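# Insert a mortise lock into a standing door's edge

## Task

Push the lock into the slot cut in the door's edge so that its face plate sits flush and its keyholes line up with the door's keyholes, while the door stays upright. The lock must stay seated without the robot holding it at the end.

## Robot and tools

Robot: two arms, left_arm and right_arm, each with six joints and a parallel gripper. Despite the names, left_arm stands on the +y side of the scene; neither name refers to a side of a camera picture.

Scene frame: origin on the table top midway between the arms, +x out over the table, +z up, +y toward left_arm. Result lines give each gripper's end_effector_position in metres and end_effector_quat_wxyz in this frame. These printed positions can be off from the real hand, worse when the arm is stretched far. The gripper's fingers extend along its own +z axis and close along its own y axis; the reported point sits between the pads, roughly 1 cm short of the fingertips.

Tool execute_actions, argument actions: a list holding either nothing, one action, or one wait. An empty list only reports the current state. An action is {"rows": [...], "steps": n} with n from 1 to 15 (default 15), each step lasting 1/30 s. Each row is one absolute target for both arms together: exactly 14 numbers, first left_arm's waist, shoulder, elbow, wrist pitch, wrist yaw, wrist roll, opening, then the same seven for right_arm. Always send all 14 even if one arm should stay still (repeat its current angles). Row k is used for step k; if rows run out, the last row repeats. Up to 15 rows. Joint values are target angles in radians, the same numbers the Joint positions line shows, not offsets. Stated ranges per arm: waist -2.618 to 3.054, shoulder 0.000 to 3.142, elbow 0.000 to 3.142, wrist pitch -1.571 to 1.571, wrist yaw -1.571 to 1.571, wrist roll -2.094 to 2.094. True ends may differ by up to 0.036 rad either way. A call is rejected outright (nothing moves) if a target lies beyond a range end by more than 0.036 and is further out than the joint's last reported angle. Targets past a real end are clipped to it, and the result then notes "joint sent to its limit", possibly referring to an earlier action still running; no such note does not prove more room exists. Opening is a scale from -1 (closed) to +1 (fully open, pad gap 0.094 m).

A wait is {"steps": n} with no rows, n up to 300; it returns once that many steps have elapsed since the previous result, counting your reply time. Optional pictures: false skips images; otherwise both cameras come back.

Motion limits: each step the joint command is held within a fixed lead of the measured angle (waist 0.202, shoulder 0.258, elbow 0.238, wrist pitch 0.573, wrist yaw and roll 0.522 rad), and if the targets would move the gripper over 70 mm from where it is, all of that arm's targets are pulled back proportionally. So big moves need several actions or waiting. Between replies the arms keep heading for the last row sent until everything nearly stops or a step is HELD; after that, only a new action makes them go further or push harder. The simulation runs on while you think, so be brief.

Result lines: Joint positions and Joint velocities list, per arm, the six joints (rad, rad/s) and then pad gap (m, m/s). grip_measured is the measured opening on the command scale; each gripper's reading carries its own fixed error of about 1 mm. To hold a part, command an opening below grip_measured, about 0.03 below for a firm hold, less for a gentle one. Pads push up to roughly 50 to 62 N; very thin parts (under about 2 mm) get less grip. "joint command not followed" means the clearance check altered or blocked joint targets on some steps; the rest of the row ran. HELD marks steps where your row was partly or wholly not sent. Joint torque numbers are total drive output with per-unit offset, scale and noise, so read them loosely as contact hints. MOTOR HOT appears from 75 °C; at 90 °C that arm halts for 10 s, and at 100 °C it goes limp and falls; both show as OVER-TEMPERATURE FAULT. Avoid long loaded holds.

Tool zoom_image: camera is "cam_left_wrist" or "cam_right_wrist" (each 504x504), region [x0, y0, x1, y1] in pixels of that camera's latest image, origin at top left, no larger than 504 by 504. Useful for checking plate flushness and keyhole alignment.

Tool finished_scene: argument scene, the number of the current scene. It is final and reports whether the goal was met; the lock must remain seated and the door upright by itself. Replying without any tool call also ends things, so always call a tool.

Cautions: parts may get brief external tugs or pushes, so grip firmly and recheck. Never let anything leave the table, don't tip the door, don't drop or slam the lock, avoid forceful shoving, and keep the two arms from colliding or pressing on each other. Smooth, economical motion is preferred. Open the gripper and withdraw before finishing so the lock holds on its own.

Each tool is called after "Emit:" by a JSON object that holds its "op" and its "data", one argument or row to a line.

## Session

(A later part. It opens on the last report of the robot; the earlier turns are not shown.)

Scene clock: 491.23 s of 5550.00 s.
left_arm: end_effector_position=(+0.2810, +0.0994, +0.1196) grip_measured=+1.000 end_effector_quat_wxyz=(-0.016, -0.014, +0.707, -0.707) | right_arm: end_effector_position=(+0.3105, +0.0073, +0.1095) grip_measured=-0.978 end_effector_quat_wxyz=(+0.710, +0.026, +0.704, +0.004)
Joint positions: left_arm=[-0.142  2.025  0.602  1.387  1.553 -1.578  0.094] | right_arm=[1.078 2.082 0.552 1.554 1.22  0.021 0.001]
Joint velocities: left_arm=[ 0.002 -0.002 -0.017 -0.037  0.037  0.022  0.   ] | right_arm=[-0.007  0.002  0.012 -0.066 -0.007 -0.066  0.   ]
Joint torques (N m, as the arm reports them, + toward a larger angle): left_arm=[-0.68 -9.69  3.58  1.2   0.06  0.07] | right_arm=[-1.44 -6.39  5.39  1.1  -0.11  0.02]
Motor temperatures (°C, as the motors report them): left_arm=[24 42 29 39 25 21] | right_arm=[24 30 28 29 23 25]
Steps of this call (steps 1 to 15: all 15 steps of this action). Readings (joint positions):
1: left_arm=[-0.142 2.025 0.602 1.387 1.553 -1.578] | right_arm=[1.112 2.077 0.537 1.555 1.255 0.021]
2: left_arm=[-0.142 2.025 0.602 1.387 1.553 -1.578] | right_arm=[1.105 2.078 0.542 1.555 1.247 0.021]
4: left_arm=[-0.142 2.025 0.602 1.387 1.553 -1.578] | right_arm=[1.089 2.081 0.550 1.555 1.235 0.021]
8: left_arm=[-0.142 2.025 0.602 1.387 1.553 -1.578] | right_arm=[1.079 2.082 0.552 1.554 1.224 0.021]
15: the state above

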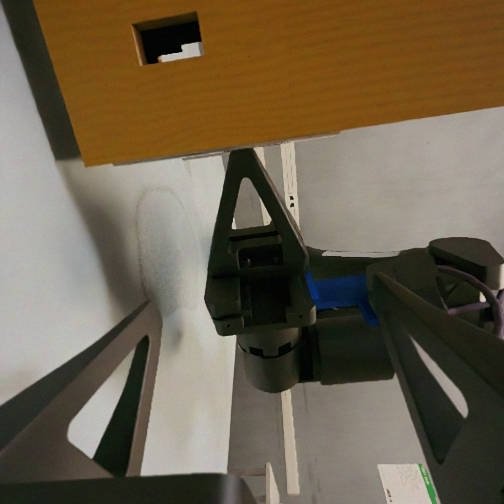

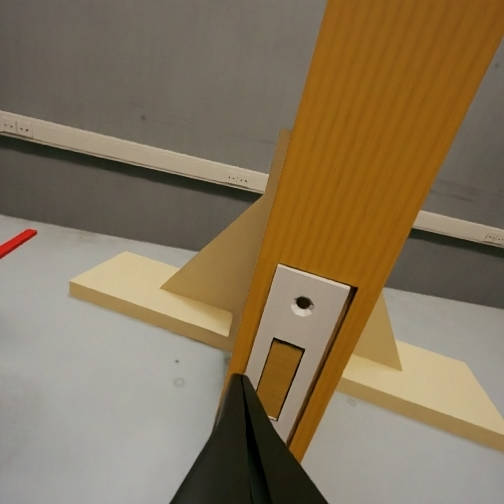

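Tip on left edge; recentre and push.

Emit:
{"op": "execute_actions", "data": {
  "actions": [
    {"rows":[[-0.15,2.0,0.6,1.42,1.56,-1.57,1,1.10,2.1,0.58,1.54,1.285,0.03,-1]]}
  ],
  "pictures": false
}}

Emit:
{"op": "execute_actions", "data": {
  "actions": [
    {"rows":[[-0.15,2.0,0.6,1.42,1.56,-1.57,1,1.04,2.1,0.59,1.54,1.24,0.03,-1]]}
  ]
}}

Emit:
{"op": "execute_actions", "data": {
  "actions": [
    {"rows":[[-0.15,2.0,0.6,1.42,1.56,-1.57,1,1.25,2.1,0.55,1.54,1.45,0.03,-1]]}
  ]
}}

Scene clock: 500.40 s of 5550.00 s.
left_arm: end_effector_position=(+0.2810, +0.0994, +0.1196) grip_measured=+1.000 end_effector_quat_wxyz=(-0.016, -0.014, +0.707, -0.707) | right_arm: end_effector_position=(+0.3061, +0.0019, +0.1093) grip_measured=-0.978 end_effector_quat_wxyz=(+0.709, +0.040, +0.704, -0.010)
Joint positions: left_arm=[-0.142  2.025  0.602  1.387  1.553 -1.578  0.094] | right_arm=[1.093 2.082 0.552 1.554 1.274 0.021 0.001]
Joint velocities: left_arm=[-0.007  0.012 -0.017  0.007 -0.139 -0.051  0.   ] | right_arm=[ 0.017 -0.007  0.002 -0.081  0.022 -0.007  0.001]
Joint torques (N m, as the arm reports them, + toward a larger angle): left_arm=[-0.69 -9.7   3.58  1.22  0.06  0.06] | right_arm=[ 0.61 -6.4   5.08  1.05  0.03  0.04]
Motor temperatures (°C, as the motors report them): left_arm=[24 42 29 39 25 21] | right_arm=[24 30 28 29 23 25]
Steps of this call (steps 1 to 15: the robot went on to your last target; steps 16 to 90: nothing new was sent; then 5.67 s passed at rest; steps 91 to 105: all 15 steps of this action). Readings (joint positions):
91: left_arm=[-0.142 2.025 0.602 1.387 1.553 -1.578] | right_arm=[1.080 2.082 0.552 1.554 1.227 0.021]
92: left_arm=[-0.142 2.025 0.602 1.387 1.553 -1.578] | right_arm=[1.084 2.082 0.552 1.554 1.237 0.021]
94: left_arm=[-0.142 2.025 0.602 1.387 1.553 -1.578] | right_arm=[1.090 2.082 0.552 1.554 1.251 0.021]
98: left_arm=[-0.142 2.025 0.602 1.387 1.553 -1.578] | right_arm=[1.093 2.082 0.552 1.554 1.266 0.021]
105: the state above

Scene clock: 500.90 s of 5550.00 s.
left_arm: end_effector_position=(+0.2810, +0.0994, +0.1196) grip_measured=+1.000 end_effector_quat_wxyz=(-0.016, -0.014, +0.707, -0.707) | right_arm: end_effector_position=(+0.3125, -0.0007, +0.1100) grip_measured=-0.978 end_effector_quat_wxyz=(+0.710, +0.043, +0.703, -0.010)
Joint positions: left_arm=[-0.142  2.025  0.602  1.387  1.553 -1.578  0.094] | right_arm=[1.07  2.082 0.556 1.553 1.257 0.021 0.001]
Joint velocities: left_arm=[-0.007 -0.002  0.017 -0.051  0.022  0.037  0.   ] | right_arm=[ 0.002  0.007 -0.027 -0.037 -0.037 -0.037 -0.001]
Joint torques (N m, as the arm reports them, + toward a larger angle): left_arm=[-0.68 -9.69  3.58  1.2   0.07  0.07] | right_arm=[-2.88 -6.64  5.72  1.06 -0.22  0.03]
Motor temperatures (°C, as the motors report them): left_arm=[24 42 29 39 25 21] | right_arm=[24 30 28 29 23 25]
Steps of this call (steps 1 to 15: all 15 steps of this action). Readings (joint positions):
1: left_arm=[-0.142 2.025 0.602 1.387 1.553 -1.578] | right_arm=[1.088 2.082 0.552 1.554 1.269 0.021]
2: left_arm=[-0.142 2.025 0.602 1.387 1.553 -1.578] | right_arm=[1.078 2.082 0.555 1.554 1.264 0.021]
4: left_arm=[-0.142 2.025 0.602 1.387 1.553 -1.578] | right_arm=[1.070 2.082 0.556 1.553 1.257 0.021]
8: left_arm=[-0.142 2.025 0.602 1.387 1.553 -1.578] | right_arm=[1.070 2.082 0.556 1.553 1.257 0.021]
15: the state above

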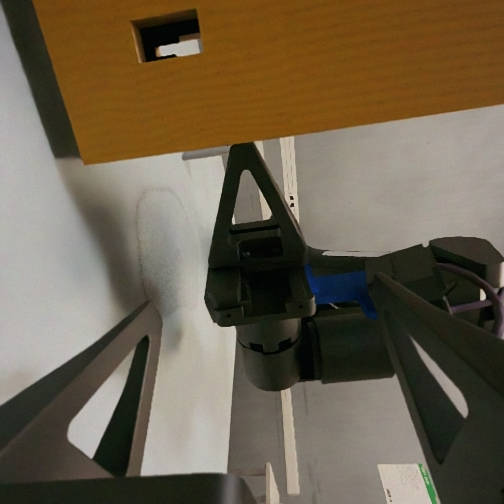

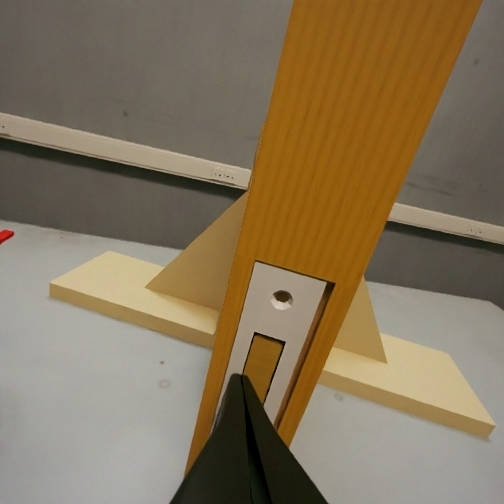

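Scene clock: 501.40 s of 5550.00 s.
left_arm: end_effector_position=(+0.2810, +0.0994, +0.1196) grip_measured=+1.000 end_effector_quat_wxyz=(-0.016, -0.014, +0.707, -0.707) | right_arm: end_effector_position=(+0.2606, +0.0168, +0.1091) grip_measured=-0.978 end_effector_quat_wxyz=(+0.708, +0.040, +0.705, -0.007)
Joint positions: left_arm=[-0.142  2.025  0.602  1.387  1.553 -1.578  0.094] | right_arm=[1.258 2.082 0.556 1.552 1.435 0.022 0.001]
Joint velocities: left_arm=[-0.007 -0.002 -0.012  0.037 -0.066 -0.022  0.   ] | right_arm=[-0.012  0.002 -0.002  0.022  0.095  0.051 -0.001]
Joint torques (N m, as the arm reports them, + toward a larger angle): left_arm=[-0.65 -9.7   3.58  1.21  0.06  0.06] | right_arm=[-0.92 -6.33  2.51  1.02  0.05  0.05]
Motor temperatures (°C, as the motors report them): left_arm=[24 42 29 39 25 21] | right_arm=[24 30 28 29 23 25]
Steps of this call (steps 1 to 15: all 15 steps of this action). Readings (joint positions):
1: left_arm=[-0.142 2.025 0.602 1.387 1.553 -1.578] | right_arm=[1.092 2.082 0.556 1.553 1.290 0.022]
2: left_arm=[-0.142 2.025 0.602 1.387 1.553 -1.578] | right_arm=[1.133 2.082 0.556 1.553 1.327 0.022]
4: left_arm=[-0.142 2.025 0.602 1.387 1.553 -1.578] | right_arm=[1.223 2.082 0.556 1.552 1.364 0.022]
8: left_arm=[-0.142 2.025 0.602 1.387 1.553 -1.578] | right_arm=[1.263 2.082 0.556 1.552 1.405 0.022]
15: the state above

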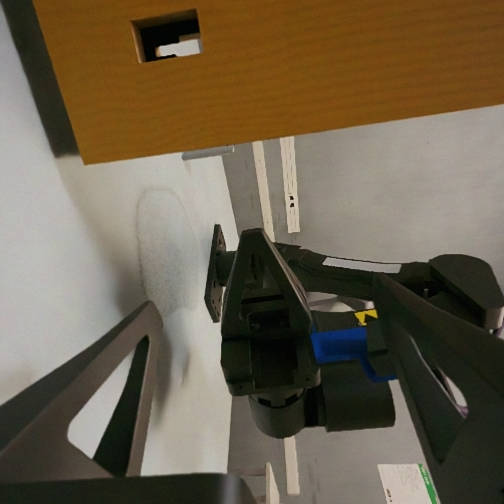

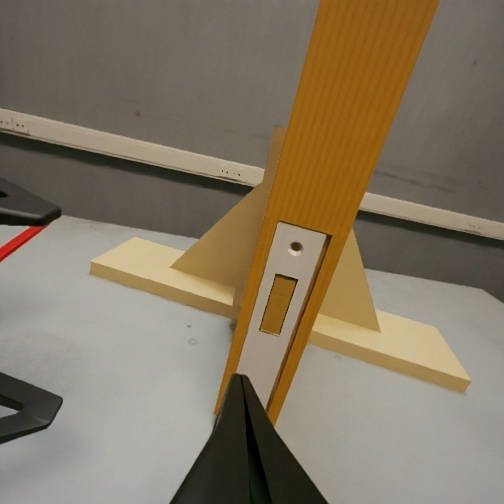

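Emit:
{"op": "finished_scene", "data": {
  "scene": 2
}}

The scene is finished: the task was done.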